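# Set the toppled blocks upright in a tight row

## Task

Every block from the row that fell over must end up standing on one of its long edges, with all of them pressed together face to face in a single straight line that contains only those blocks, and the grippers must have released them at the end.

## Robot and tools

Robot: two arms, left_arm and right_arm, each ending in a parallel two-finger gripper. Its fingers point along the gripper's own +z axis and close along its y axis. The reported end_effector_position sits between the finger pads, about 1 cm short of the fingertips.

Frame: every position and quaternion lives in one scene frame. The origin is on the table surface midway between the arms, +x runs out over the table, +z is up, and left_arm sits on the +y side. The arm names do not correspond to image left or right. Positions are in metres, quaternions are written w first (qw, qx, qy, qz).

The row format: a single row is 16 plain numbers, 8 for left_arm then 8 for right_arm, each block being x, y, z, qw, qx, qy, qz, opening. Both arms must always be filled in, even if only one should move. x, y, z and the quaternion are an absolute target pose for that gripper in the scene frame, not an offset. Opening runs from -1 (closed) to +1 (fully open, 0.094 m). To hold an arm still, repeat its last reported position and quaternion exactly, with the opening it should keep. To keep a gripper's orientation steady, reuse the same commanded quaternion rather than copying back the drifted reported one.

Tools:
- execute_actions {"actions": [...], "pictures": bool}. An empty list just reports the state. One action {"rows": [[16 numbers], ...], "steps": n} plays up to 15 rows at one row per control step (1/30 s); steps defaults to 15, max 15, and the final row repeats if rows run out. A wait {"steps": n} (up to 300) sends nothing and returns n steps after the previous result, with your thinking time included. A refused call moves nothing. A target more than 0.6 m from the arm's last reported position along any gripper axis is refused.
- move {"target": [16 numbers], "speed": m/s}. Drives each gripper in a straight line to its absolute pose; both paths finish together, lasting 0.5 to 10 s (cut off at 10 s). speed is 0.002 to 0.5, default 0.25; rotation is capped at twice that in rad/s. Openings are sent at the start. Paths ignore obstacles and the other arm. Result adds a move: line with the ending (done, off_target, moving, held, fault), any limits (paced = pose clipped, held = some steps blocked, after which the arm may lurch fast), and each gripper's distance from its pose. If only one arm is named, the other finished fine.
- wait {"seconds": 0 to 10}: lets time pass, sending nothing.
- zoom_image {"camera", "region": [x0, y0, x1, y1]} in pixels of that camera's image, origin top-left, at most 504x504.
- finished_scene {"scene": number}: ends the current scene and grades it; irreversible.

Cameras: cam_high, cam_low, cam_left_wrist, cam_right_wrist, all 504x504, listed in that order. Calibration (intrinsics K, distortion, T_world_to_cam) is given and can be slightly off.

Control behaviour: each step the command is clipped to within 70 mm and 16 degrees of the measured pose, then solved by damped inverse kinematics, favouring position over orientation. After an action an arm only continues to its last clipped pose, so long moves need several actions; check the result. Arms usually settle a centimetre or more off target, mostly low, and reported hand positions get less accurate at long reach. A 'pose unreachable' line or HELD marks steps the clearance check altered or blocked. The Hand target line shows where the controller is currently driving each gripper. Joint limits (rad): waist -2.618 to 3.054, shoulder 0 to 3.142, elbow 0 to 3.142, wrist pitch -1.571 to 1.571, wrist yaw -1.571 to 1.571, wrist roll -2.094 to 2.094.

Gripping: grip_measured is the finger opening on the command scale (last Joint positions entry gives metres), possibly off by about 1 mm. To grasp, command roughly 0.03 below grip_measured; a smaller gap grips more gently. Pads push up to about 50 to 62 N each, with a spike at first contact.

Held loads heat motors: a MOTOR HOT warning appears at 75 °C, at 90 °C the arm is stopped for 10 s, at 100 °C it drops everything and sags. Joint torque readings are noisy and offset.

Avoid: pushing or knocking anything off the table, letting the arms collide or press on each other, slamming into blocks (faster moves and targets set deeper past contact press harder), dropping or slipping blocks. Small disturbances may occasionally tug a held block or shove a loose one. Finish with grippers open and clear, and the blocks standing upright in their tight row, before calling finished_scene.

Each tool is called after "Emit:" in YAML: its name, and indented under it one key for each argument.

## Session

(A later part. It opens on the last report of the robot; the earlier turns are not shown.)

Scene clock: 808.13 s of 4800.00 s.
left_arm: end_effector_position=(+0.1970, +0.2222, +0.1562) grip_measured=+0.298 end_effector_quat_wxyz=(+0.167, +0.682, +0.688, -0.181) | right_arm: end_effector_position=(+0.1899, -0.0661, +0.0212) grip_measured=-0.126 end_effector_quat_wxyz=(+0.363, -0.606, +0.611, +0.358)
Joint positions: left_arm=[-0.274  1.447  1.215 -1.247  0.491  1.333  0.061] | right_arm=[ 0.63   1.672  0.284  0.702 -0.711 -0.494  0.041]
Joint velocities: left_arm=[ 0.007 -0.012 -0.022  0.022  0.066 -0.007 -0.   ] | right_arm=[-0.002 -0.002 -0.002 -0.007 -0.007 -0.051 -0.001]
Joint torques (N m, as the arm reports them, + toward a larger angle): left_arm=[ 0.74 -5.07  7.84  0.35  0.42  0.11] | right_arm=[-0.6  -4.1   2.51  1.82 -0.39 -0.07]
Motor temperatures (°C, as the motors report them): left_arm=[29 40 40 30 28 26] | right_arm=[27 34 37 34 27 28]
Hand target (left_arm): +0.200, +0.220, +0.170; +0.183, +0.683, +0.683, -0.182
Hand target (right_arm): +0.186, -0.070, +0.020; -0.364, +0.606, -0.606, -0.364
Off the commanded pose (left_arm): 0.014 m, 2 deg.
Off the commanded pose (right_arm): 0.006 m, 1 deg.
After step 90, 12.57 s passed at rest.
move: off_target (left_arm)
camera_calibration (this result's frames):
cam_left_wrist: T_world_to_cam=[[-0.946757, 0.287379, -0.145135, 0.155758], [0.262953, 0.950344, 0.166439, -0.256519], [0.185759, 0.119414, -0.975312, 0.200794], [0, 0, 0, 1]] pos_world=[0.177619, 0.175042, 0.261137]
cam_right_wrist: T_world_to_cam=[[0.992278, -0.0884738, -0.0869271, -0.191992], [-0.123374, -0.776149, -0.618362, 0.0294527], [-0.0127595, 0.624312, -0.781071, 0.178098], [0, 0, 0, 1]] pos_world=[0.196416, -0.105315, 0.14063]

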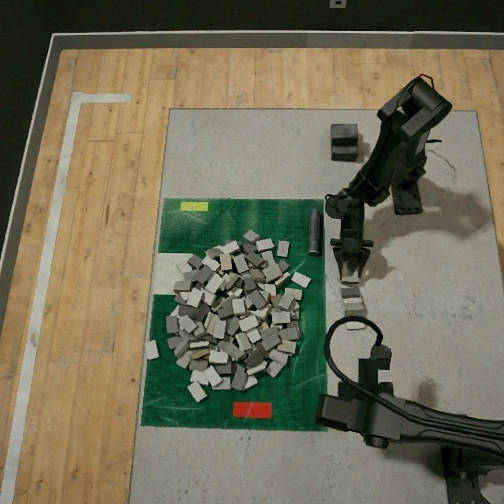

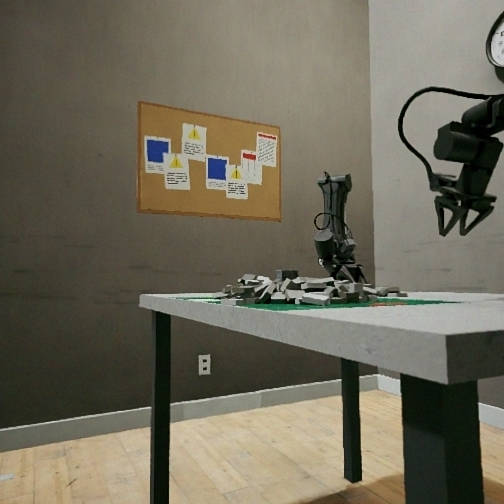

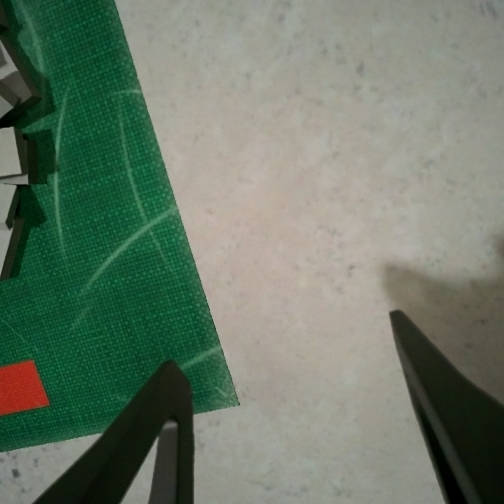

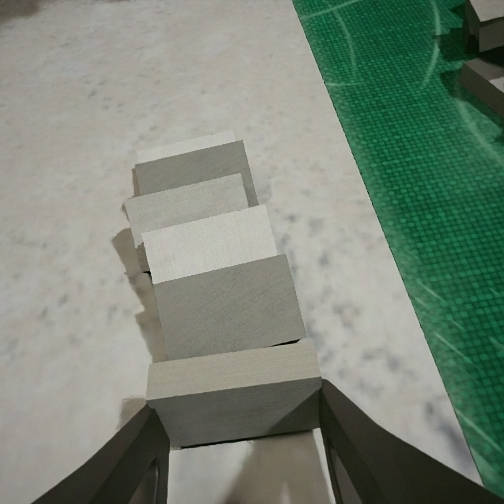

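Emit:
move:
  target: [0.200,0.220,0.170,0.183,0.683,0.683,-0.183,0.3, 0.185,-0.076,0.0175,-0.3642,0.6061,-0.6061,-0.3642,-0.155]
  speed: 0.004

Scene clock: 815.13 s of 4800.00 s.
left_arm: end_effector_position=(+0.1970, +0.2221, +0.1562) grip_measured=+0.298 end_effector_quat_wxyz=(+0.167, +0.682, +0.688, -0.181) | right_arm: end_effector_position=(+0.1894, -0.0718, +0.0187) grip_measured=-0.126 end_effector_quat_wxyz=(+0.362, -0.605, +0.612, +0.359)
Joint positions: left_arm=[-0.274  1.447  1.215 -1.247  0.491  1.333  0.061] | right_arm=[ 0.61   1.672  0.269  0.704 -0.726 -0.506  0.041]
Joint velocities: left_arm=[-0.007 -0.002 -0.007  0.051 -0.022  0.051 -0.001] | right_arm=[-0.002 -0.002 -0.022 -0.037 -0.007 -0.007 -0.001]
Joint torques (N m, as the arm reports them, + toward a larger angle): left_arm=[ 0.67 -5.05  7.88  0.36  0.42  0.12] | right_arm=[-0.72 -4.27  2.28  1.82 -0.41 -0.13]
Motor temperatures (°C, as the motors report them): left_arm=[29 40 40 30 28 26] | right_arm=[27 33 37 34 27 28]
Hand target (left_arm): +0.199, +0.220, +0.170; +0.183, +0.683, +0.683, -0.183
Hand target (right_arm): +0.185, -0.076, +0.017; -0.364, +0.607, -0.606, -0.364
Off the commanded pose (left_arm): 0.014 m, 2 deg.
Off the commanded pose (right_arm): 0.006 m, 1 deg.
move: off_target (left_arm)
camera_calibration (this result's frames):
cam_left_wrist: T_world_to_cam=[[-0.946759, 0.287358, -0.145168, 0.155775], [0.262999, 0.950397, 0.166065, -0.256427], [0.185687, 0.119045, -0.975371, 0.20094], [0, 0, 0, 1]] pos_world=[0.17761, 0.175024, 0.261188]
cam_right_wrist: T_world_to_cam=[[0.991625, -0.0910039, -0.0916422, -0.19214], [-0.128271, -0.776656, -0.616727, 0.0242627], [-0.0150499, 0.623317, -0.781825, 0.18015], [0, 0, 0, 1]] pos_world=[0.196354, -0.110932, 0.138201]

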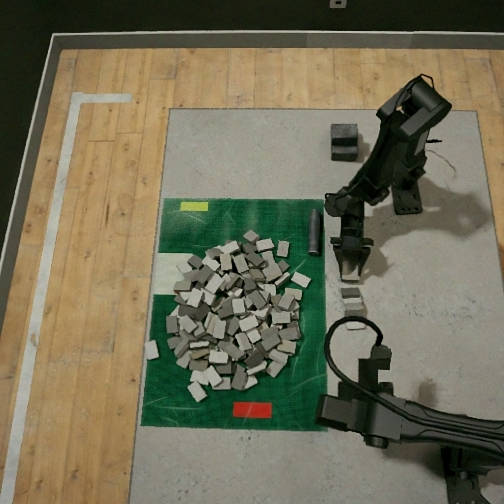

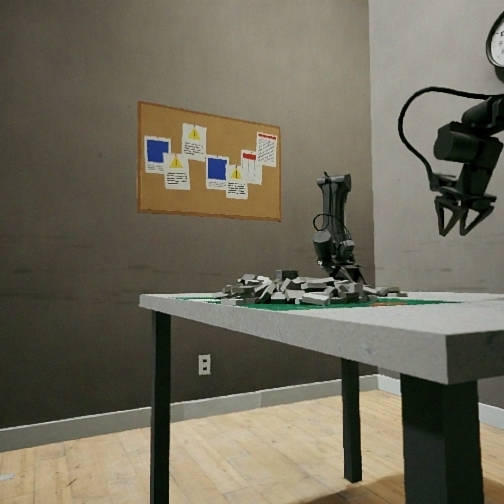

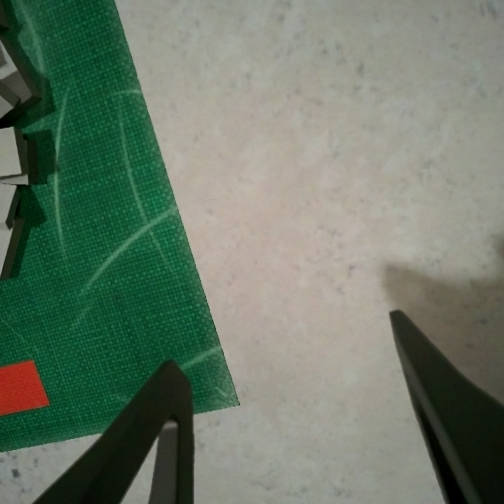

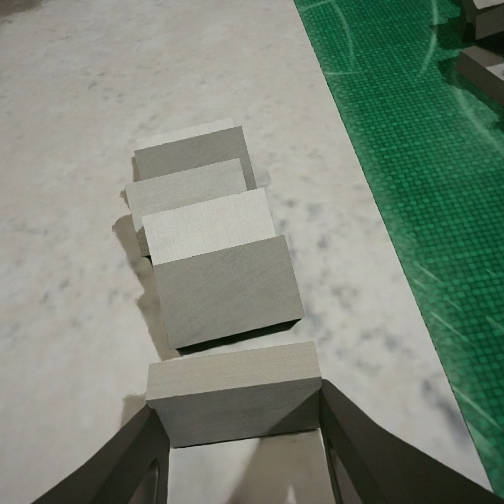

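Emit:
move:
  target: [0.200,0.220,0.170,0.183,0.683,0.683,-0.183,0.3, 0.185,-0.076,0.0150,-0.3642,0.6061,-0.6061,-0.3642,-0.155]
  speed: 0.003

Scene clock: 823.03 s of 4800.00 s.
left_arm: end_effector_position=(+0.1970, +0.2221, +0.1562) grip_measured=+0.298 end_effector_quat_wxyz=(+0.167, +0.682, +0.688, -0.181) | right_arm: end_effector_position=(+0.1902, -0.0710, +0.0177) grip_measured=-0.126 end_effector_quat_wxyz=(+0.364, -0.605, +0.611, +0.359)
Joint positions: left_arm=[-0.274  1.447  1.215 -1.247  0.491  1.333  0.061] | right_arm=[ 0.61   1.688  0.269  0.727 -0.727 -0.506  0.041]
Joint velocities: left_arm=[ 0.002  0.007 -0.017  0.007 -0.007  0.051  0.001] | right_arm=[ 0.002 -0.012  0.002 -0.11  -0.022 -0.037  0.   ]
Joint torques (N m, as the arm reports them, + toward a larger angle): left_arm=[ 0.68 -5.09  7.84  0.35  0.43  0.13] | right_arm=[-0.71 -3.98  2.1   1.81 -0.4  -0.12]
Motor temperatures (°C, as the motors report them): left_arm=[29 40 40 30 28 26] | right_arm=[27 33 37 35 27 28]
Hand target (left_arm): +0.199, +0.220, +0.170; +0.183, +0.683, +0.683, -0.183
Hand target (right_arm): +0.185, -0.076, +0.015; -0.364, +0.606, -0.606, -0.364
Off the commanded pose (left_arm): 0.014 m, 2 deg.
Off the commanded pose (right_arm): 0.008 m, 1 deg.
move: off_target (left_arm)
camera_calibration (this result's frames):
cam_left_wrist: T_world_to_cam=[[-0.946759, 0.287358, -0.145168, 0.155775], [0.262999, 0.950397, 0.166065, -0.256427], [0.185687, 0.119045, -0.975371, 0.20094], [0, 0, 0, 1]] pos_world=[0.17761, 0.175024, 0.261188]
cam_right_wrist: T_world_to_cam=[[0.992068, -0.0900363, -0.0877206, -0.193104], [-0.125128, -0.774062, -0.620621, 0.0240401], [-0.0120228, 0.626674, -0.779188, 0.178402], [0, 0, 0, 1]] pos_world=[0.196726, -0.110578, 0.136989]

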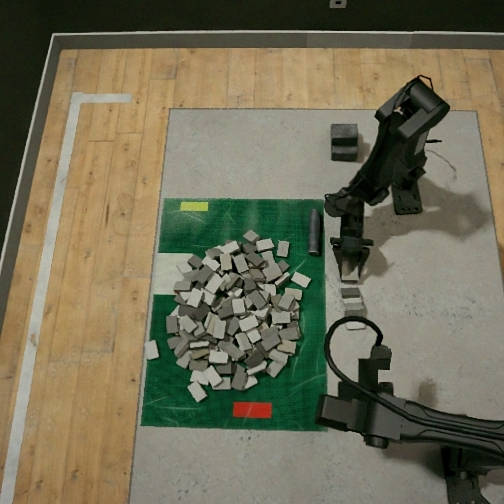

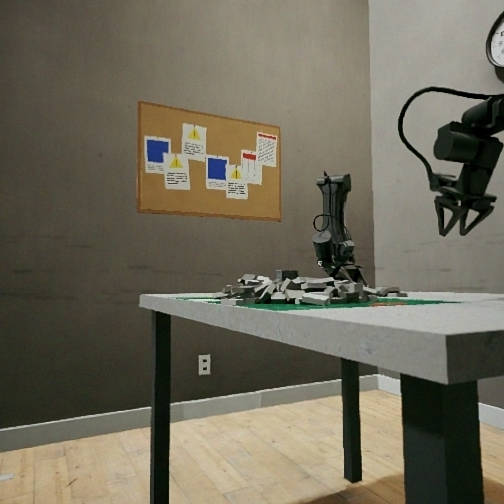

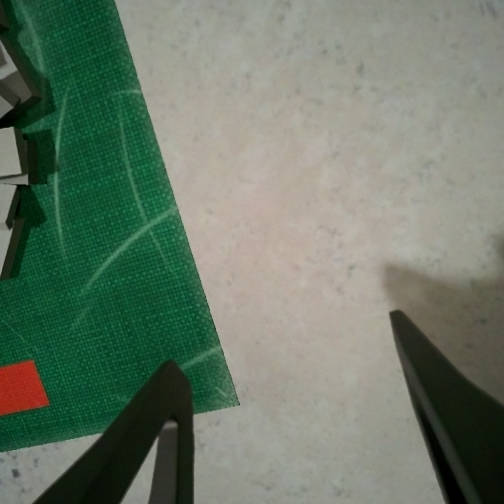

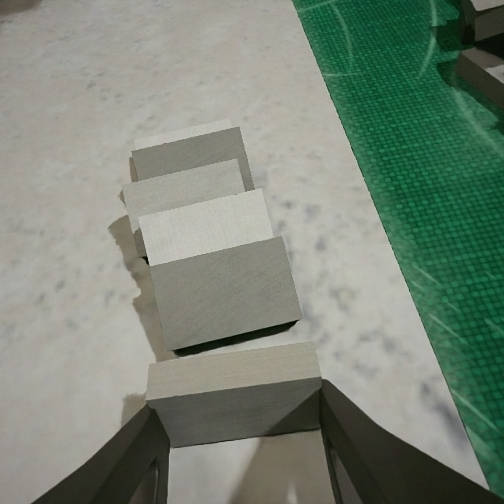

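Emit:
execute_actions:
  actions:
    - {"rows":[[0.200,0.220,0.170,0.183,0.683,0.683,-0.183,0.3, 0.185,-0.076,0.0150,-0.3642,0.6061,-0.6061,-0.3642,-0.135],[0.200,0.220,0.170,0.183,0.683,0.683,-0.183,0.3, 0.185,-0.076,0.0150,-0.3642,0.6061,-0.6061,-0.3642,-0.128],[0.200,0.220,0.170,0.183,0.683,0.683,-0.183,0.3, 0.185,-0.076,0.0150,-0.3642,0.6061,-0.6061,-0.3642,-0.122],[0.200,0.220,0.170,0.183,0.683,0.683,-0.183,0.3, 0.185,-0.076,0.0150,-0.3642,0.6061,-0.6061,-0.3642,-0.116],[0.200,0.220,0.170,0.183,0.683,0.683,-0.183,0.3, 0.185,-0.076,0.0150,-0.3642,0.6061,-0.6061,-0.3642,-0.110],[0.200,0.220,0.170,0.183,0.683,0.683,-0.183,0.3, 0.185,-0.076,0.0150,-0.3642,0.6061,-0.6061,-0.3642,-0.104],[0.200,0.220,0.170,0.183,0.683,0.683,-0.183,0.3, 0.185,-0.076,0.0150,-0.3642,0.6061,-0.6061,-0.3642,-0.098],[0.200,0.220,0.170,0.183,0.683,0.683,-0.183,0.3, 0.185,-0.076,0.0150,-0.3642,0.6061,-0.6061,-0.3642,-0.09],[0.200,0.220,0.170,0.183,0.683,0.683,-0.183,0.3, 0.185,-0.076,0.0150,-0.3642,0.6061,-0.6061,-0.3642,-0.08],[0.200,0.220,0.170,0.183,0.683,0.683,-0.183,0.3, 0.185,-0.076,0.0150,-0.3642,0.6061,-0.6061,-0.3642,-0.06],[0.200,0.220,0.170,0.183,0.683,0.683,-0.183,0.3, 0.185,-0.076,0.0150,-0.3642,0.6061,-0.6061,-0.3642,-0.03],[0.200,0.220,0.170,0.183,0.683,0.683,-0.183,0.3, 0.185,-0.076,0.0150,-0.3642,0.6061,-0.6061,-0.3642,0.02],[0.200,0.220,0.170,0.183,0.683,0.683,-0.183,0.3, 0.185,-0.076,0.0150,-0.3642,0.6061,-0.6061,-0.3642,0.1],[0.200,0.220,0.170,0.183,0.683,0.683,-0.183,0.3, 0.185,-0.076,0.0150,-0.3642,0.6061,-0.6061,-0.3642,0.2],[0.200,0.220,0.170,0.183,0.683,0.683,-0.183,0.3, 0.185,-0.076,0.0150,-0.3642,0.6061,-0.6061,-0.3642,0.3]],"steps":15}
  pictures: false

Emit:
move:
  target: [0.200,0.220,0.170,0.183,0.683,0.683,-0.183,0.3, 0.185,-0.095,0.075,-0.3642,0.6061,-0.6061,-0.3642,0.3]
  speed: 0.04

Scene clock: 832.83 s of 4800.00 s.
left_arm: end_effector_position=(+0.1970, +0.2221, +0.1562) grip_measured=+0.298 end_effector_quat_wxyz=(+0.167, +0.682, +0.688, -0.181) | right_arm: end_effector_position=(+0.1904, -0.0700, +0.0195) grip_measured=+0.244 end_effector_quat_wxyz=(+0.367, -0.605, +0.607, +0.361)
Joint positions: left_arm=[-0.274  1.447  1.215 -1.247  0.491  1.333  0.061] | right_arm=[ 0.61   1.688  0.269  0.736 -0.732 -0.506  0.058]
Joint velocities: left_arm=[ 0.007  0.002 -0.012 -0.037  0.051 -0.081  0.001] | right_arm=[ 0.007 -0.012 -0.002  0.037  0.022 -0.007  0.109]
Joint torques (N m, as the arm reports them, + toward a larger angle): left_arm=[ 0.71 -5.08  7.9   0.36  0.44  0.12] | right_arm=[-0.71 -4.04  2.05  1.69 -0.36 -0.11]
Motor temperatures (°C, as the motors report them): left_arm=[29 40 40 30 28 26] | right_arm=[27 33 37 35 27 28]
Hand target (left_arm): +0.199, +0.220, +0.170; +0.183, +0.683, +0.683, -0.183
Hand target (right_arm): +0.185, -0.076, +0.015; -0.364, +0.606, -0.606, -0.364
Off the commanded pose (left_arm): 0.014 m, 2 deg.
Off the commanded pose (right_arm): 0.009 m, 1 deg.
Steps of this call (steps 1 to 90: nothing new was sent; then 6.30 s passed at rest; steps 91 to 105: all 15 steps of this action). Readings (end_effector_position):
91: left_arm (+0.1970, +0.2221, +0.1562) | right_arm (+0.1903, -0.0709, +0.0177)
92: left_arm (+0.1970, +0.2221, +0.1562) | right_arm (+0.1903, -0.0709, +0.0177)
94: left_arm (+0.1970, +0.2221, +0.1562) | right_arm (+0.1903, -0.0709, +0.0177)
98: left_arm (+0.1970, +0.2221, +0.1562) | right_arm (+0.1902, -0.0709, +0.0177)
105: the state above

Scene clock: 834.93 s of 4800.00 s.
left_arm: end_effector_position=(+0.1970, +0.2221, +0.1562) grip_measured=+0.298 end_effector_quat_wxyz=(+0.167, +0.682, +0.688, -0.181) | right_arm: end_effector_position=(+0.1776, -0.0993, +0.0597) grip_measured=+0.298 end_effector_quat_wxyz=(+0.346, -0.603, +0.620, +0.363)
Joint positions: left_arm=[-0.274  1.447  1.215 -1.247  0.491  1.333  0.061] | right_arm=[ 0.53   1.284  0.283  0.216 -0.791 -0.578  0.061]
Joint velocities: left_arm=[-0.002  0.002 -0.012  0.007 -0.037 -0.037 -0.   ] | right_arm=[ 0.012 -0.007 -0.012 -0.051  0.007 -0.022 -0.001]
Joint torques (N m, as the arm reports them, + toward a larger angle): left_arm=[ 0.74 -5.03  7.91  0.37  0.43  0.13] | right_arm=[-0.73 -5.    8.69  1.24 -0.4  -0.15]
Motor temperatures (°C, as the motors report them): left_arm=[29 40 40 30 28 26] | right_arm=[27 33 37 35 27 28]
Hand target (left_arm): +0.199, +0.220, +0.170; +0.183, +0.683, +0.683, -0.183
Hand target (right_arm): +0.185, -0.095, +0.075; -0.364, +0.606, -0.606, -0.363
Off the commanded pose (left_arm): 0.014 m, 2 deg.
Off the commanded pose (right_arm): 0.017 m, 3 deg.
move: off_target (left_arm, right_arm)
camera_calibration (this result's frames):
cam_left_wrist: T_world_to_cam=[[-0.946759, 0.287358, -0.145168, 0.155775], [0.262999, 0.950397, 0.166065, -0.256427], [0.185687, 0.119045, -0.975371, 0.20094], [0, 0, 0, 1]] pos_world=[0.17761, 0.175024, 0.261188]
cam_right_wrist: T_world_to_cam=[[0.988466, -0.090448, -0.121467, -0.176845], [-0.145624, -0.787873, -0.598373, 0.0275595], [-0.0415787, 0.60916, -0.791957, 0.23311], [0, 0, 0, 1]] pos_world=[0.188511, -0.136283, 0.179623]

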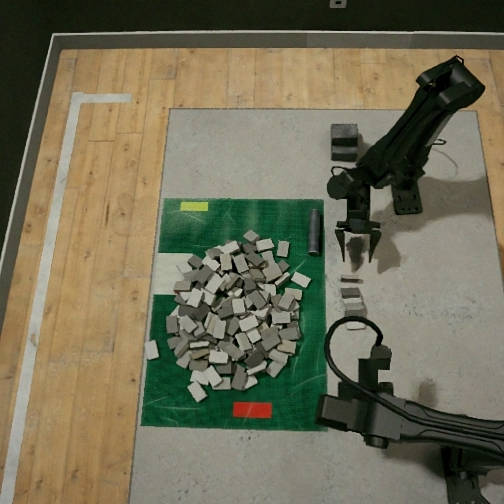

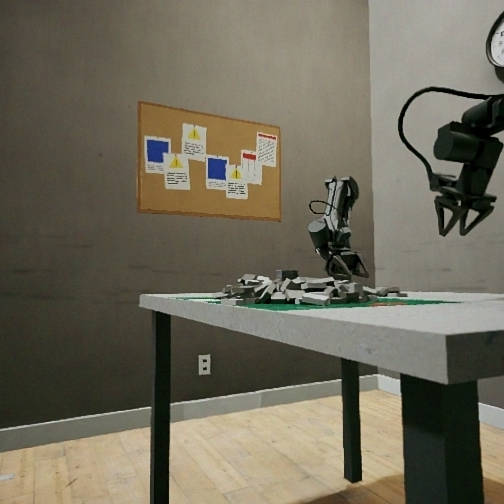

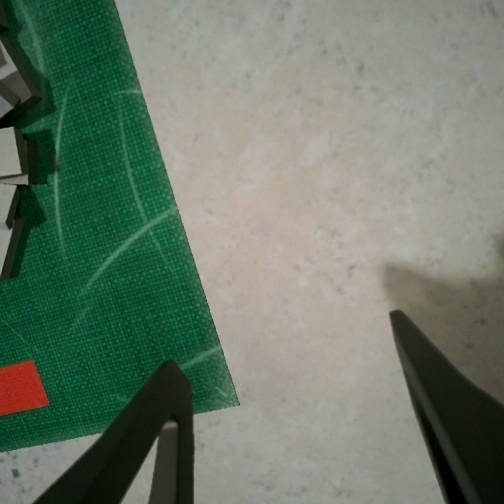

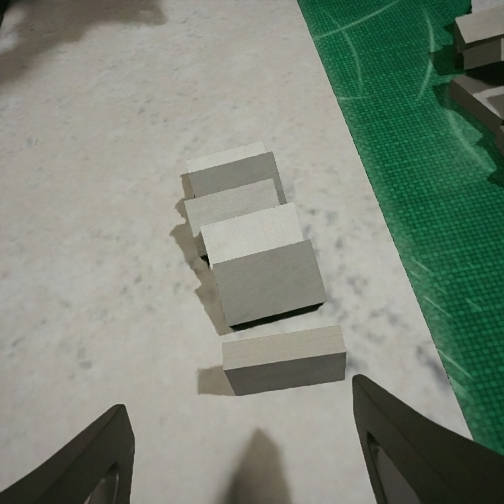

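Emit:
move:
  target: [0.200,0.220,0.170,0.183,0.683,0.683,-0.183,0.3, 0.185,-0.027,0.080,-0.0583,0.7403,-0.6666,-0.0647,0.3]
  speed: 0.1

Emit:
move:
  target: [0.200,0.220,0.170,0.183,0.683,0.683,-0.183,0.3, 0.183,-0.027,0.032,-0.0583,0.7403,-0.6666,-0.0647,0.3]
  speed: 0.025

Scene clock: 843.33 s of 4800.00 s.
left_arm: end_effector_position=(+0.1970, +0.2221, +0.1562) grip_measured=+0.298 end_effector_quat_wxyz=(+0.167, +0.682, +0.688, -0.181) | right_arm: end_effector_position=(+0.1841, -0.0336, +0.0717) grip_measured=+0.298 end_effector_quat_wxyz=(-0.053, +0.745, -0.662, -0.065)
Joint positions: left_arm=[-0.274  1.447  1.215 -1.247  0.491  1.333  0.061] | right_arm=[ 0.997  1.793  1.317 -0.96  -0.1   -0.593  0.061]
Joint velocities: left_arm=[-0.002 -0.007  0.002 -0.051  0.037 -0.066 -0.001] | right_arm=[-0.002  0.007 -0.017 -0.037 -0.11  -0.037  0.   ]
Joint torques (N m, as the arm reports them, + toward a larger angle): left_arm=[ 0.65 -5.06  7.87  0.36  0.43  0.15] | right_arm=[ 0.7  -7.27  9.48  0.43 -0.04  0.09]
Motor temperatures (°C, as the motors report them): left_arm=[29 39 40 30 28 26] | right_arm=[27 34 38 34 27 28]
Hand target (left_arm): +0.199, +0.220, +0.170; +0.183, +0.683, +0.683, -0.183
Hand target (right_arm): +0.185, -0.026, +0.080; -0.061, +0.744, -0.662, -0.066
Off the commanded pose (left_arm): 0.014 m, 2 deg.
Off the commanded pose (right_arm): 0.011 m, 1 deg.
After step 90, 0.43 s passed at rest.
move: off_target (left_arm, right_arm)
camera_calibration (this result's frames):
cam_left_wrist: T_world_to_cam=[[-0.946759, 0.287358, -0.145168, 0.155775], [0.262999, 0.950397, 0.166065, -0.256427], [0.185687, 0.119045, -0.975371, 0.20094], [0, 0, 0, 1]] pos_world=[0.17761, 0.175024, 0.261188]
cam_right_wrist: T_world_to_cam=[[0.999998, -0.0022144, -0.0000652977, -0.183671], [-0.00214102, -0.973593, 0.228282, -0.00453121], [-0.00056908, -0.228281, -0.973595, 0.180129], [0, 0, 0, 1]] pos_world=[0.183763, 0.0363017, 0.176395]

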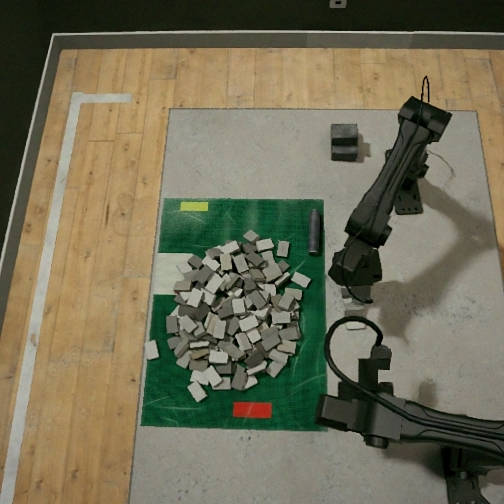

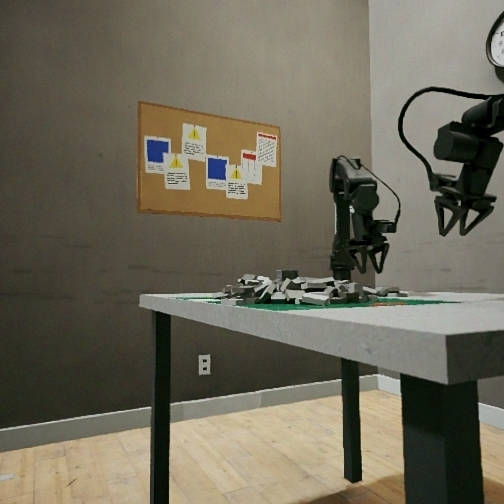

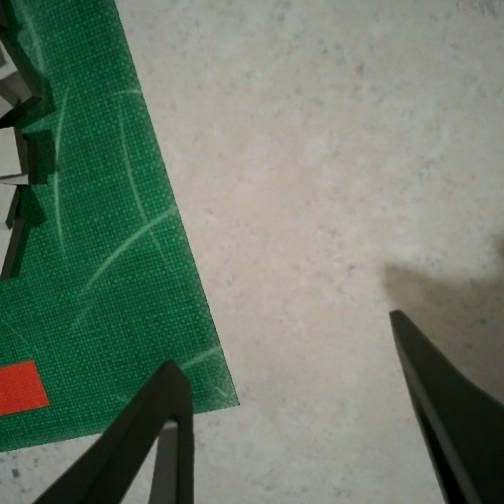

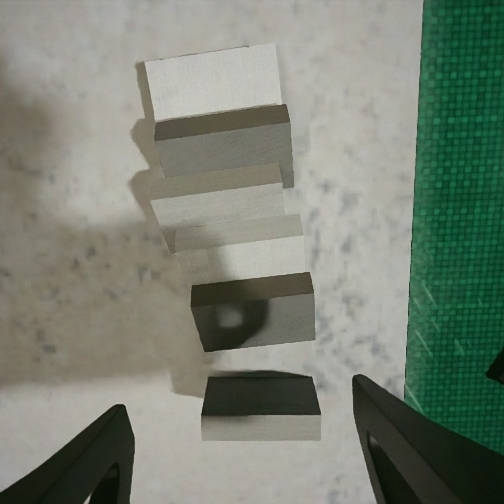

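Scene clock: 845.23 s of 4800.00 s.
left_arm: end_effector_position=(+0.1970, +0.2221, +0.1562) grip_measured=+0.298 end_effector_quat_wxyz=(+0.167, +0.682, +0.688, -0.181) | right_arm: end_effector_position=(+0.1870, -0.0293, +0.0363) grip_measured=+0.298 end_effector_quat_wxyz=(-0.057, +0.739, -0.668, -0.065)
Joint positions: left_arm=[-0.274  1.447  1.215 -1.247  0.491  1.333  0.061] | right_arm=[ 0.997  1.844  1.233 -0.816 -0.097 -0.577  0.061]
Joint velocities: left_arm=[-0.012 -0.002  0.002  0.022 -0.007  0.037  0.001] | right_arm=[-0.022 -0.002  0.002 -0.051 -0.007 -0.037 -0.001]
Joint torques (N m, as the arm reports them, + toward a larger angle): left_arm=[ 0.66 -5.01  7.9   0.36  0.44  0.12] | right_arm=[ 1.03 -7.67  5.39  0.73 -0.04  0.11]
Motor temperatures (°C, as the motors report them): left_arm=[29 39 40 30 28 26] | right_arm=[27 34 38 34 27 28]
Hand target (left_arm): +0.199, +0.220, +0.170; +0.183, +0.683, +0.683, -0.183
Hand target (right_arm): +0.183, -0.027, +0.032; -0.058, +0.740, -0.667, -0.065
Off the commanded pose (left_arm): 0.014 m, 2 deg.
Off the commanded pose (right_arm): 0.006 m, 0 deg.
move: off_target (left_arm)
camera_calibration (this result's frames):
cam_left_wrist: T_world_to_cam=[[-0.946759, 0.287358, -0.145168, 0.155775], [0.262999, 0.950397, 0.166065, -0.256427], [0.185687, 0.119045, -0.975371, 0.20094], [0, 0, 0, 1]] pos_world=[0.17761, 0.175024, 0.261188]
cam_right_wrist: T_world_to_cam=[[0.999826, -0.0181181, 0.00450654, -0.18721], [-0.0186666, -0.974819, 0.222217, 0.0110385], [0.000366908, -0.222262, -0.974987, 0.146654], [0, 0, 0, 1]] pos_world=[0.18733, 0.0399643, 0.141377]

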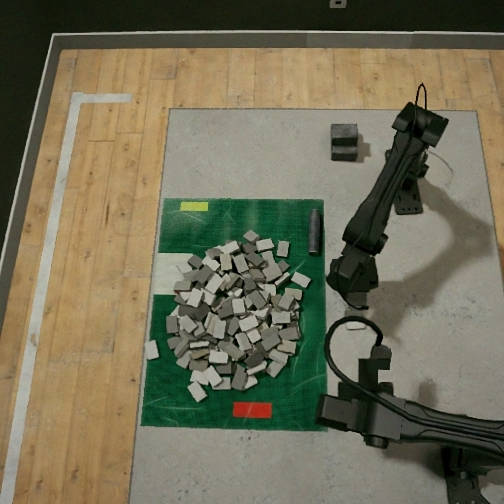

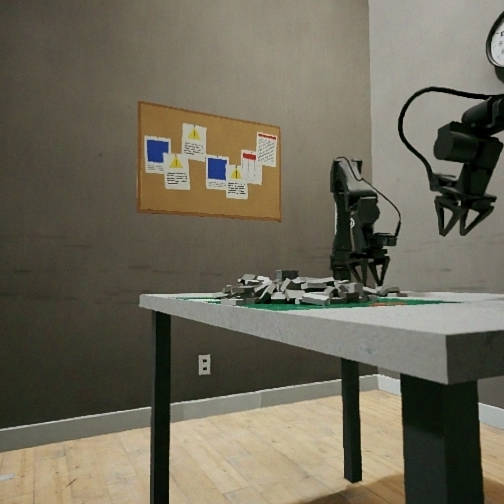

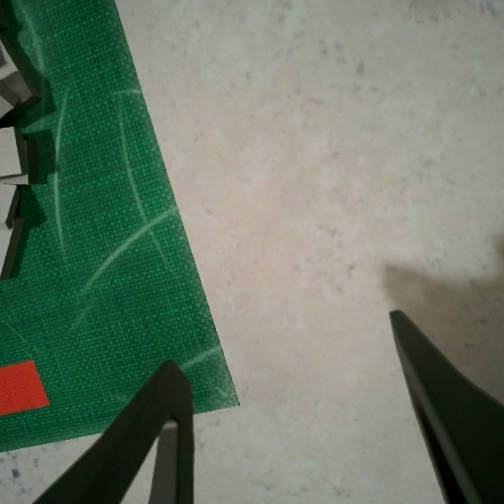

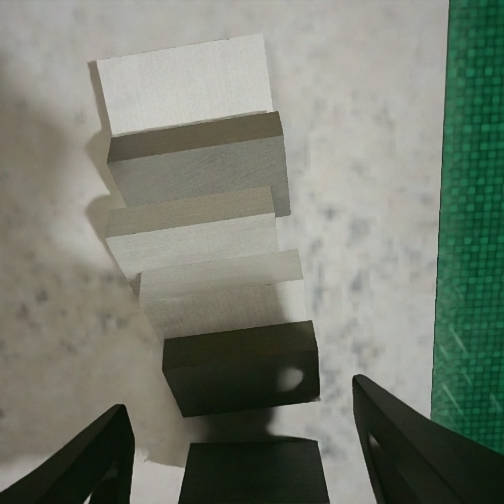

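Emit:
zoom_image:
  camera: "cam_right_wrist"
  region: [100, 250, 380, 504]

Region (100, 250, 380, 504) of cam_right_wrist's 504x504 image, scaled by 1.800, with more detail than that image has; it fills the top 457 rows of this view, and the rest is white.

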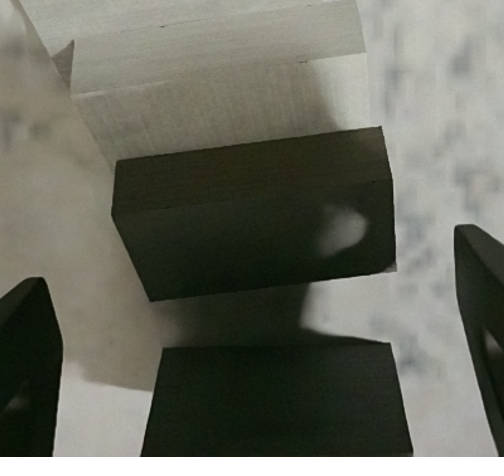

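Emit:
move:
  target: [0.200,0.220,0.170,0.183,0.683,0.683,-0.183,0.3, 0.183,-0.0280,0.0185,-0.0583,0.7403,-0.6666,-0.0647,0.3]
  speed: 0.007

Scene clock: 857.87 s of 4800.00 s.
left_arm: end_effector_position=(+0.1970, +0.2222, +0.1562) grip_measured=+0.298 end_effector_quat_wxyz=(+0.167, +0.682, +0.688, -0.181) | right_arm: end_effector_position=(+0.1871, -0.0293, +0.0240) grip_measured=+0.298 end_effector_quat_wxyz=(-0.060, +0.739, -0.668, -0.065)
Joint positions: left_arm=[-0.274  1.447  1.215 -1.247  0.491  1.333  0.061] | right_arm=[ 0.997  1.858  1.198 -0.761 -0.096 -0.577  0.061]
Joint velocities: left_arm=[-0.007 -0.012  0.007 -0.022 -0.022 -0.022 -0.   ] | right_arm=[ 0.002  0.002  0.002 -0.037  0.037 -0.051  0.001]
Joint torques (N m, as the arm reports them, + toward a larger angle): left_arm=[ 0.67 -5.06  7.84  0.36  0.42  0.12] | right_arm=[ 1.02 -7.41  5.31  0.75 -0.04  0.09]
Motor temperatures (°C, as the motors report them): left_arm=[29 39 40 30 28 26] | right_arm=[27 35 38 33 27 28]
Hand target (left_arm): +0.200, +0.220, +0.170; +0.183, +0.683, +0.683, -0.182
Hand target (right_arm): +0.183, -0.028, +0.018; -0.058, +0.740, -0.667, -0.065
Off the commanded pose (left_arm): 0.014 m, 2 deg.
Off the commanded pose (right_arm): 0.007 m, 0 deg.
After step 90, 6.70 s passed at rest.
move: off_target (left_arm)
camera_calibration (this result's frames):
cam_left_wrist: T_world_to_cam=[[-0.946757, 0.287379, -0.145135, 0.155758], [0.262953, 0.950344, 0.166439, -0.256519], [0.185759, 0.119414, -0.975312, 0.200794], [0, 0, 0, 1]] pos_world=[0.177619, 0.175042, 0.261137]
cam_right_wrist: T_world_to_cam=[[0.9998, -0.0185784, 0.00733994, -0.187339], [-0.01973, -0.975884, 0.217394, 0.0141072], [0.00312409, -0.217496, -0.976056, 0.134367], [0, 0, 0, 1]] pos_world=[0.18716, 0.0395108, 0.129458]

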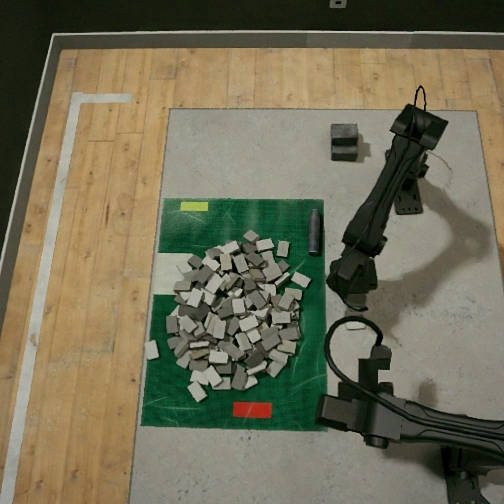

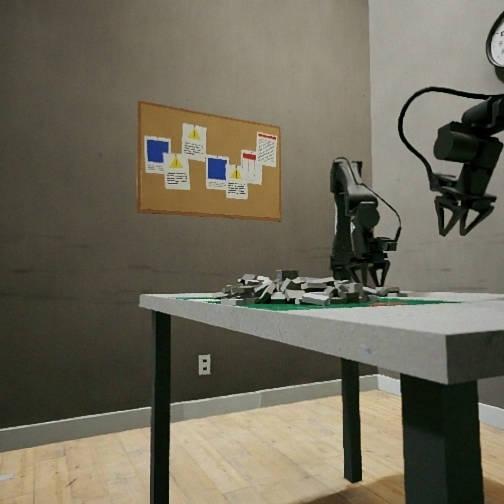

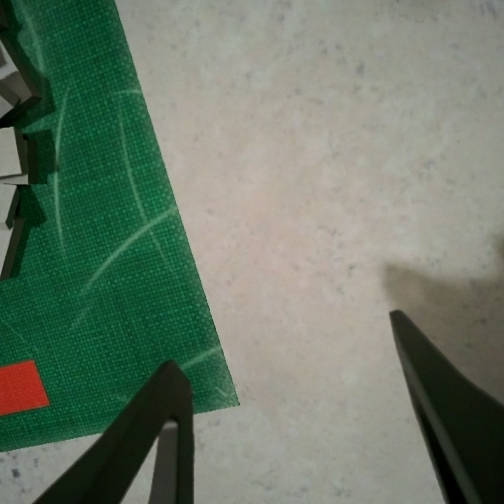

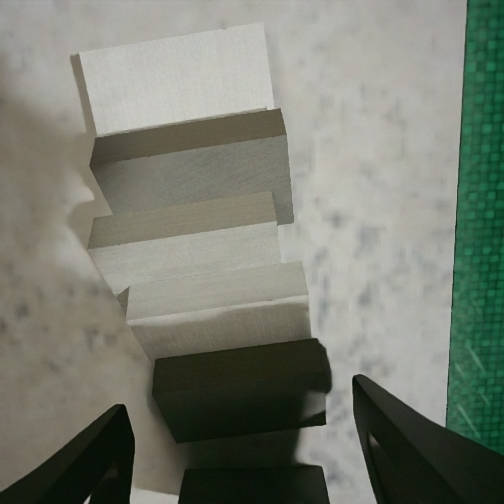

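Emit:
move:
  target: [0.200,0.220,0.170,0.183,0.683,0.683,-0.183,0.3, 0.183,-0.0290,0.0155,-0.0583,0.7403,-0.6666,-0.0647,0.05]
  speed: 0.004

Emit:
execute_actions:
  actions:
    - {"rows":[[0.200,0.220,0.170,0.183,0.683,0.683,-0.183,0.3, 0.183,-0.0290,0.0155,-0.0583,0.7403,-0.6666,-0.0647,0.0],[0.200,0.220,0.170,0.183,0.683,0.683,-0.183,0.3, 0.183,-0.0290,0.0155,-0.0583,0.7403,-0.6666,-0.0647,-0.03],[0.200,0.220,0.170,0.183,0.683,0.683,-0.183,0.3, 0.183,-0.0290,0.0155,-0.0583,0.7403,-0.6666,-0.0647,-0.05],[0.200,0.220,0.170,0.183,0.683,0.683,-0.183,0.3, 0.183,-0.0290,0.0155,-0.0583,0.7403,-0.6666,-0.0647,-0.07],[0.200,0.220,0.170,0.183,0.683,0.683,-0.183,0.3, 0.183,-0.0290,0.0155,-0.0583,0.7403,-0.6666,-0.0647,-0.08],[0.200,0.220,0.170,0.183,0.683,0.683,-0.183,0.3, 0.183,-0.0290,0.0155,-0.0583,0.7403,-0.6666,-0.0647,-0.09],[0.200,0.220,0.170,0.183,0.683,0.683,-0.183,0.3, 0.183,-0.0290,0.0155,-0.0583,0.7403,-0.6666,-0.0647,-0.10],[0.200,0.220,0.170,0.183,0.683,0.683,-0.183,0.3, 0.183,-0.0290,0.0155,-0.0583,0.7403,-0.6666,-0.0647,-0.11],[0.200,0.220,0.170,0.183,0.683,0.683,-0.183,0.3, 0.183,-0.0290,0.0155,-0.0583,0.7403,-0.6666,-0.0647,-0.12],[0.200,0.220,0.170,0.183,0.683,0.683,-0.183,0.3, 0.183,-0.0290,0.0155,-0.0583,0.7403,-0.6666,-0.0647,-0.13],[0.200,0.220,0.170,0.183,0.683,0.683,-0.183,0.3, 0.183,-0.0290,0.0155,-0.0583,0.7403,-0.6666,-0.0647,-0.14],[0.200,0.220,0.170,0.183,0.683,0.683,-0.183,0.3, 0.183,-0.0290,0.0155,-0.0583,0.7403,-0.6666,-0.0647,-0.155]],"steps":15}
  pictures: true

Scene clock: 872.87 s of 4800.00 s.
left_arm: end_effector_position=(+0.1970, +0.2221, +0.1562) grip_measured=+0.298 end_effector_quat_wxyz=(+0.167, +0.682, +0.688, -0.181) | right_arm: end_effector_position=(+0.1885, -0.0267, +0.0245) grip_measured=+0.052 end_effector_quat_wxyz=(-0.066, +0.739, -0.667, -0.067)
Joint positions: left_arm=[-0.274  1.447  1.215 -1.247  0.491  1.333  0.061] | right_arm=[ 0.997  1.858  1.198 -0.749 -0.096 -0.577  0.049]
Joint velocities: left_arm=[-0.002  0.002 -0.007 -0.022 -0.007 -0.037 -0.001] | right_arm=[ 0.002  0.002 -0.032 -0.022 -0.066  0.007  0.001]
Joint torques (N m, as the arm reports them, + toward a larger angle): left_arm=[ 0.69 -5.11  7.86  0.37  0.44  0.13] | right_arm=[ 0.89 -7.29  4.49  0.77 -0.04  0.07]
Motor temperatures (°C, as the motors report them): left_arm=[29 39 40 30 28 26] | right_arm=[27 35 37 33 27 28]
Hand target (left_arm): +0.199, +0.220, +0.170; +0.183, +0.683, +0.683, -0.183
Hand target (right_arm): +0.183, -0.029, +0.016; -0.058, +0.740, -0.667, -0.065
Off the commanded pose (left_arm): 0.014 m, 2 deg.
Off the commanded pose (right_arm): 0.011 m, 1 deg.
After step 90, 7.60 s passed at rest.
move: off_target (left_arm, right_arm)
camera_calibration (this result's frames):
cam_left_wrist: T_world_to_cam=[[-0.946759, 0.287358, -0.145168, 0.155775], [0.262999, 0.950397, 0.166065, -0.256427], [0.185687, 0.119045, -0.975371, 0.20094], [0, 0, 0, 1]] pos_world=[0.17761, 0.175024, 0.261188]
cam_right_wrist: T_world_to_cam=[[0.999746, -0.018683, 0.0126316, -0.18876], [-0.0208946, -0.978108, 0.207049, 0.0169516], [0.00848681, -0.20726, -0.978249, 0.134677], [0, 0, 0, 1]] pos_world=[0.187923, 0.0409671, 0.130623]

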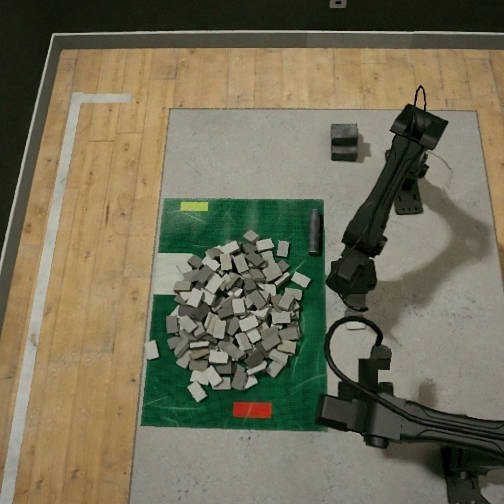

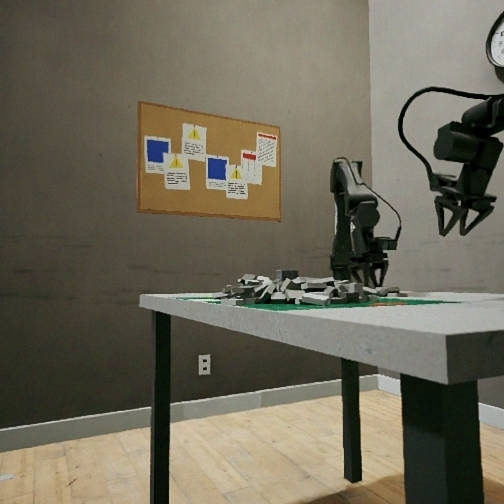

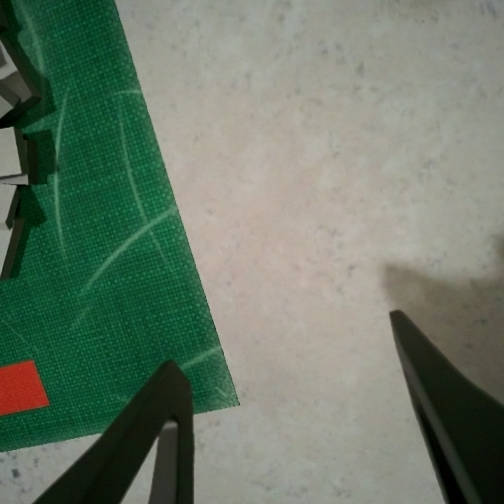

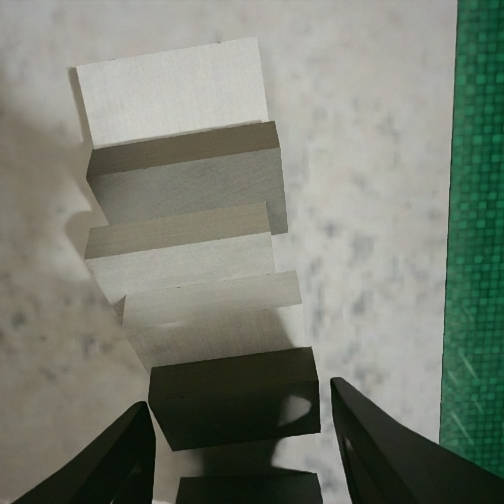

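Scene clock: 873.37 s of 4800.00 s.
left_arm: end_effector_position=(+0.1970, +0.2221, +0.1562) grip_measured=+0.298 end_effector_quat_wxyz=(+0.167, +0.682, +0.688, -0.181) | right_arm: end_effector_position=(+0.1885, -0.0267, +0.0245) grip_measured=-0.134 end_effector_quat_wxyz=(-0.066, +0.739, -0.667, -0.067)
Joint positions: left_arm=[-0.274  1.447  1.215 -1.247  0.491  1.333  0.061] | right_arm=[ 0.997  1.858  1.198 -0.749 -0.096 -0.577  0.041]
Joint velocities: left_arm=[-0.012  0.007  0.017 -0.037 -0.007 -0.007 -0.001] | right_arm=[ 0.007 -0.002 -0.002  0.037  0.007  0.095  0.   ]
Joint torques (N m, as the arm reports them, + toward a larger angle): left_arm=[ 0.72 -5.03  7.85  0.35  0.41  0.14] | right_arm=[ 0.9  -7.28  4.52  0.78 -0.03  0.06]
Motor temperatures (°C, as the motors report them): left_arm=[29 39 40 30 28 26] | right_arm=[27 35 37 33 27 28]
Hand target (left_arm): +0.199, +0.220, +0.170; +0.183, +0.683, +0.683, -0.183
Hand target (right_arm): +0.183, -0.029, +0.016; -0.058, +0.740, -0.666, -0.065
Off the commanded pose (left_arm): 0.014 m, 2 deg.
Off the commanded pose (right_arm): 0.011 m, 1 deg.
Steps of this call (steps 1 to 15: all 15 steps of this action). Readings (end_effector_position):
1: left_arm (+0.1970, +0.2221, +0.1562) | right_arm (+0.1885, -0.0267, +0.0245)
2: left_arm (+0.1970, +0.2221, +0.1562) | right_arm (+0.1885, -0.0267, +0.0245)
4: left_arm (+0.1970, +0.2221, +0.1562) | right_arm (+0.1885, -0.0267, +0.0245)
8: left_arm (+0.1970, +0.2221, +0.1562) | right_arm (+0.1885, -0.0267, +0.0245)
15: the state above
camera_calibration (this result's frames):
cam_left_wrist: T_world_to_cam=[[-0.946759, 0.287358, -0.145168, 0.155775], [0.262999, 0.950397, 0.166065, -0.256427], [0.185687, 0.119045, -0.975371, 0.20094], [0, 0, 0, 1]] pos_world=[0.17761, 0.175024, 0.261188]
cam_right_wrist: T_world_to_cam=[[0.999746, -0.018683, 0.0126316, -0.18876], [-0.0208946, -0.978108, 0.207049, 0.0169516], [0.00848681, -0.20726, -0.978249, 0.134677], [0, 0, 0, 1]] pos_world=[0.187923, 0.0409671, 0.130623]

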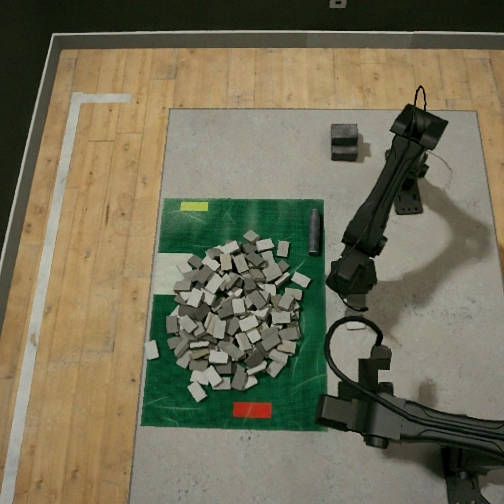

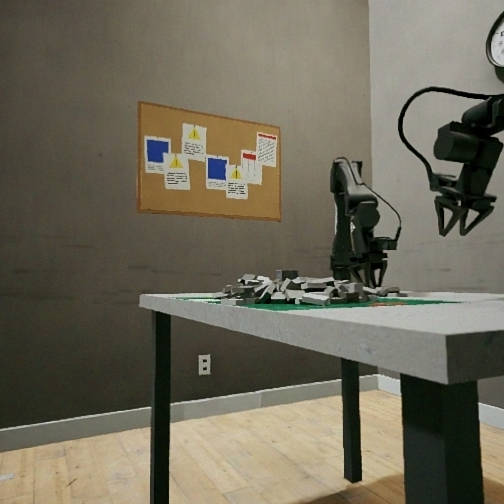

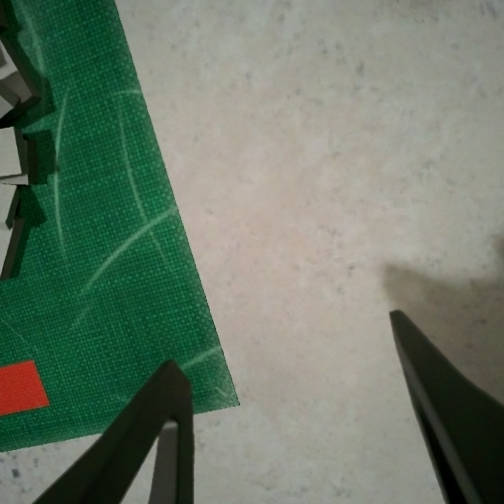

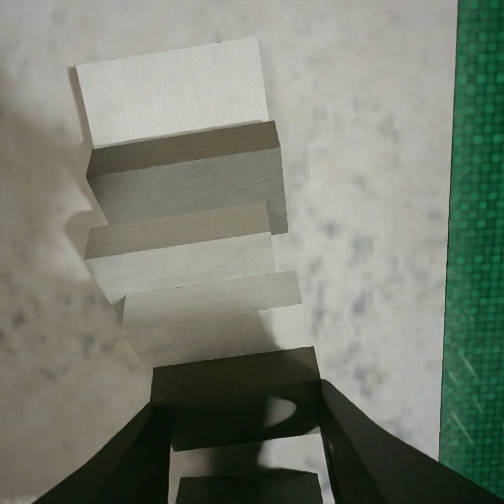

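Emit:
move:
  target: [0.200,0.220,0.170,0.183,0.683,0.683,-0.183,0.3, 0.183,-0.030,0.085,-0.0583,0.7403,-0.6666,-0.0647,-0.16]
  speed: 0.015

Scene clock: 882.50 s of 4800.00 s.
left_arm: end_effector_position=(+0.1970, +0.2221, +0.1562) grip_measured=+0.298 end_effector_quat_wxyz=(+0.167, +0.682, +0.688, -0.181) | right_arm: end_effector_position=(+0.1815, -0.0402, +0.0634) grip_measured=-0.134 end_effector_quat_wxyz=(-0.031, +0.740, -0.670, -0.058)
Joint positions: left_arm=[-0.274  1.447  1.215 -1.247  0.491  1.333  0.061] | right_arm=[ 0.997  1.815  1.315 -0.981 -0.096 -0.577  0.041]
Joint velocities: left_arm=[ 0.007  0.007 -0.007 -0.022 -0.037 -0.007  0.   ] | right_arm=[-0.012 -0.012 -0.002 -0.037 -0.066 -0.051  0.   ]
Joint torques (N m, as the arm reports them, + toward a larger angle): left_arm=[ 0.66 -5.08  7.91  0.36  0.43  0.13] | right_arm=[  0.81 -10.61   9.5    0.34  -0.04   0.04]
Motor temperatures (°C, as the motors report them): left_arm=[29 39 40 30 28 26] | right_arm=[27 36 38 32 27 28]
Hand target (left_arm): +0.199, +0.220, +0.170; +0.183, +0.683, +0.683, -0.183
Hand target (right_arm): +0.183, -0.030, +0.085; -0.059, +0.740, -0.666, -0.065
Off the commanded pose (left_arm): 0.014 m, 2 deg.
Off the commanded pose (right_arm): 0.024 m, 3 deg.
After step 90, 1.87 s passed at rest.
move: off_target (left_arm, right_arm)
camera_calibration (this result's frames):
cam_left_wrist: T_world_to_cam=[[-0.946759, 0.287358, -0.145168, 0.155775], [0.262999, 0.950397, 0.166065, -0.256427], [0.185687, 0.119045, -0.975371, 0.20094], [0, 0, 0, 1]] pos_world=[0.17761, 0.175024, 0.261188]
cam_right_wrist: T_world_to_cam=[[0.999638, -0.0189375, -0.0191205, -0.180483], [-0.0130879, -0.962923, 0.269459, -0.00923381], [-0.0235145, -0.269112, -0.962822, 0.17238], [0, 0, 0, 1]] pos_world=[0.18435, 0.03408, 0.165008]

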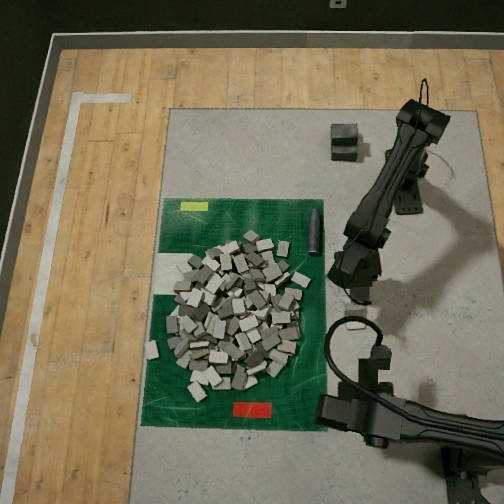

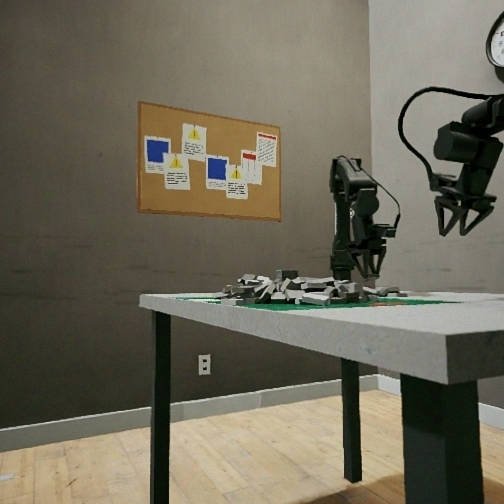

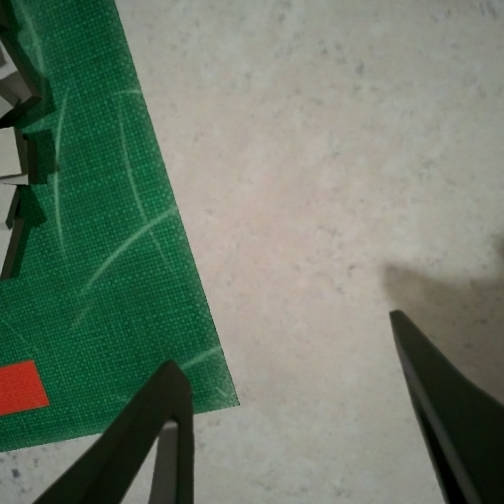

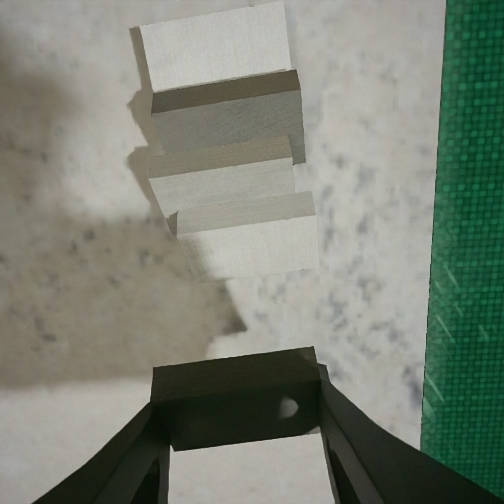

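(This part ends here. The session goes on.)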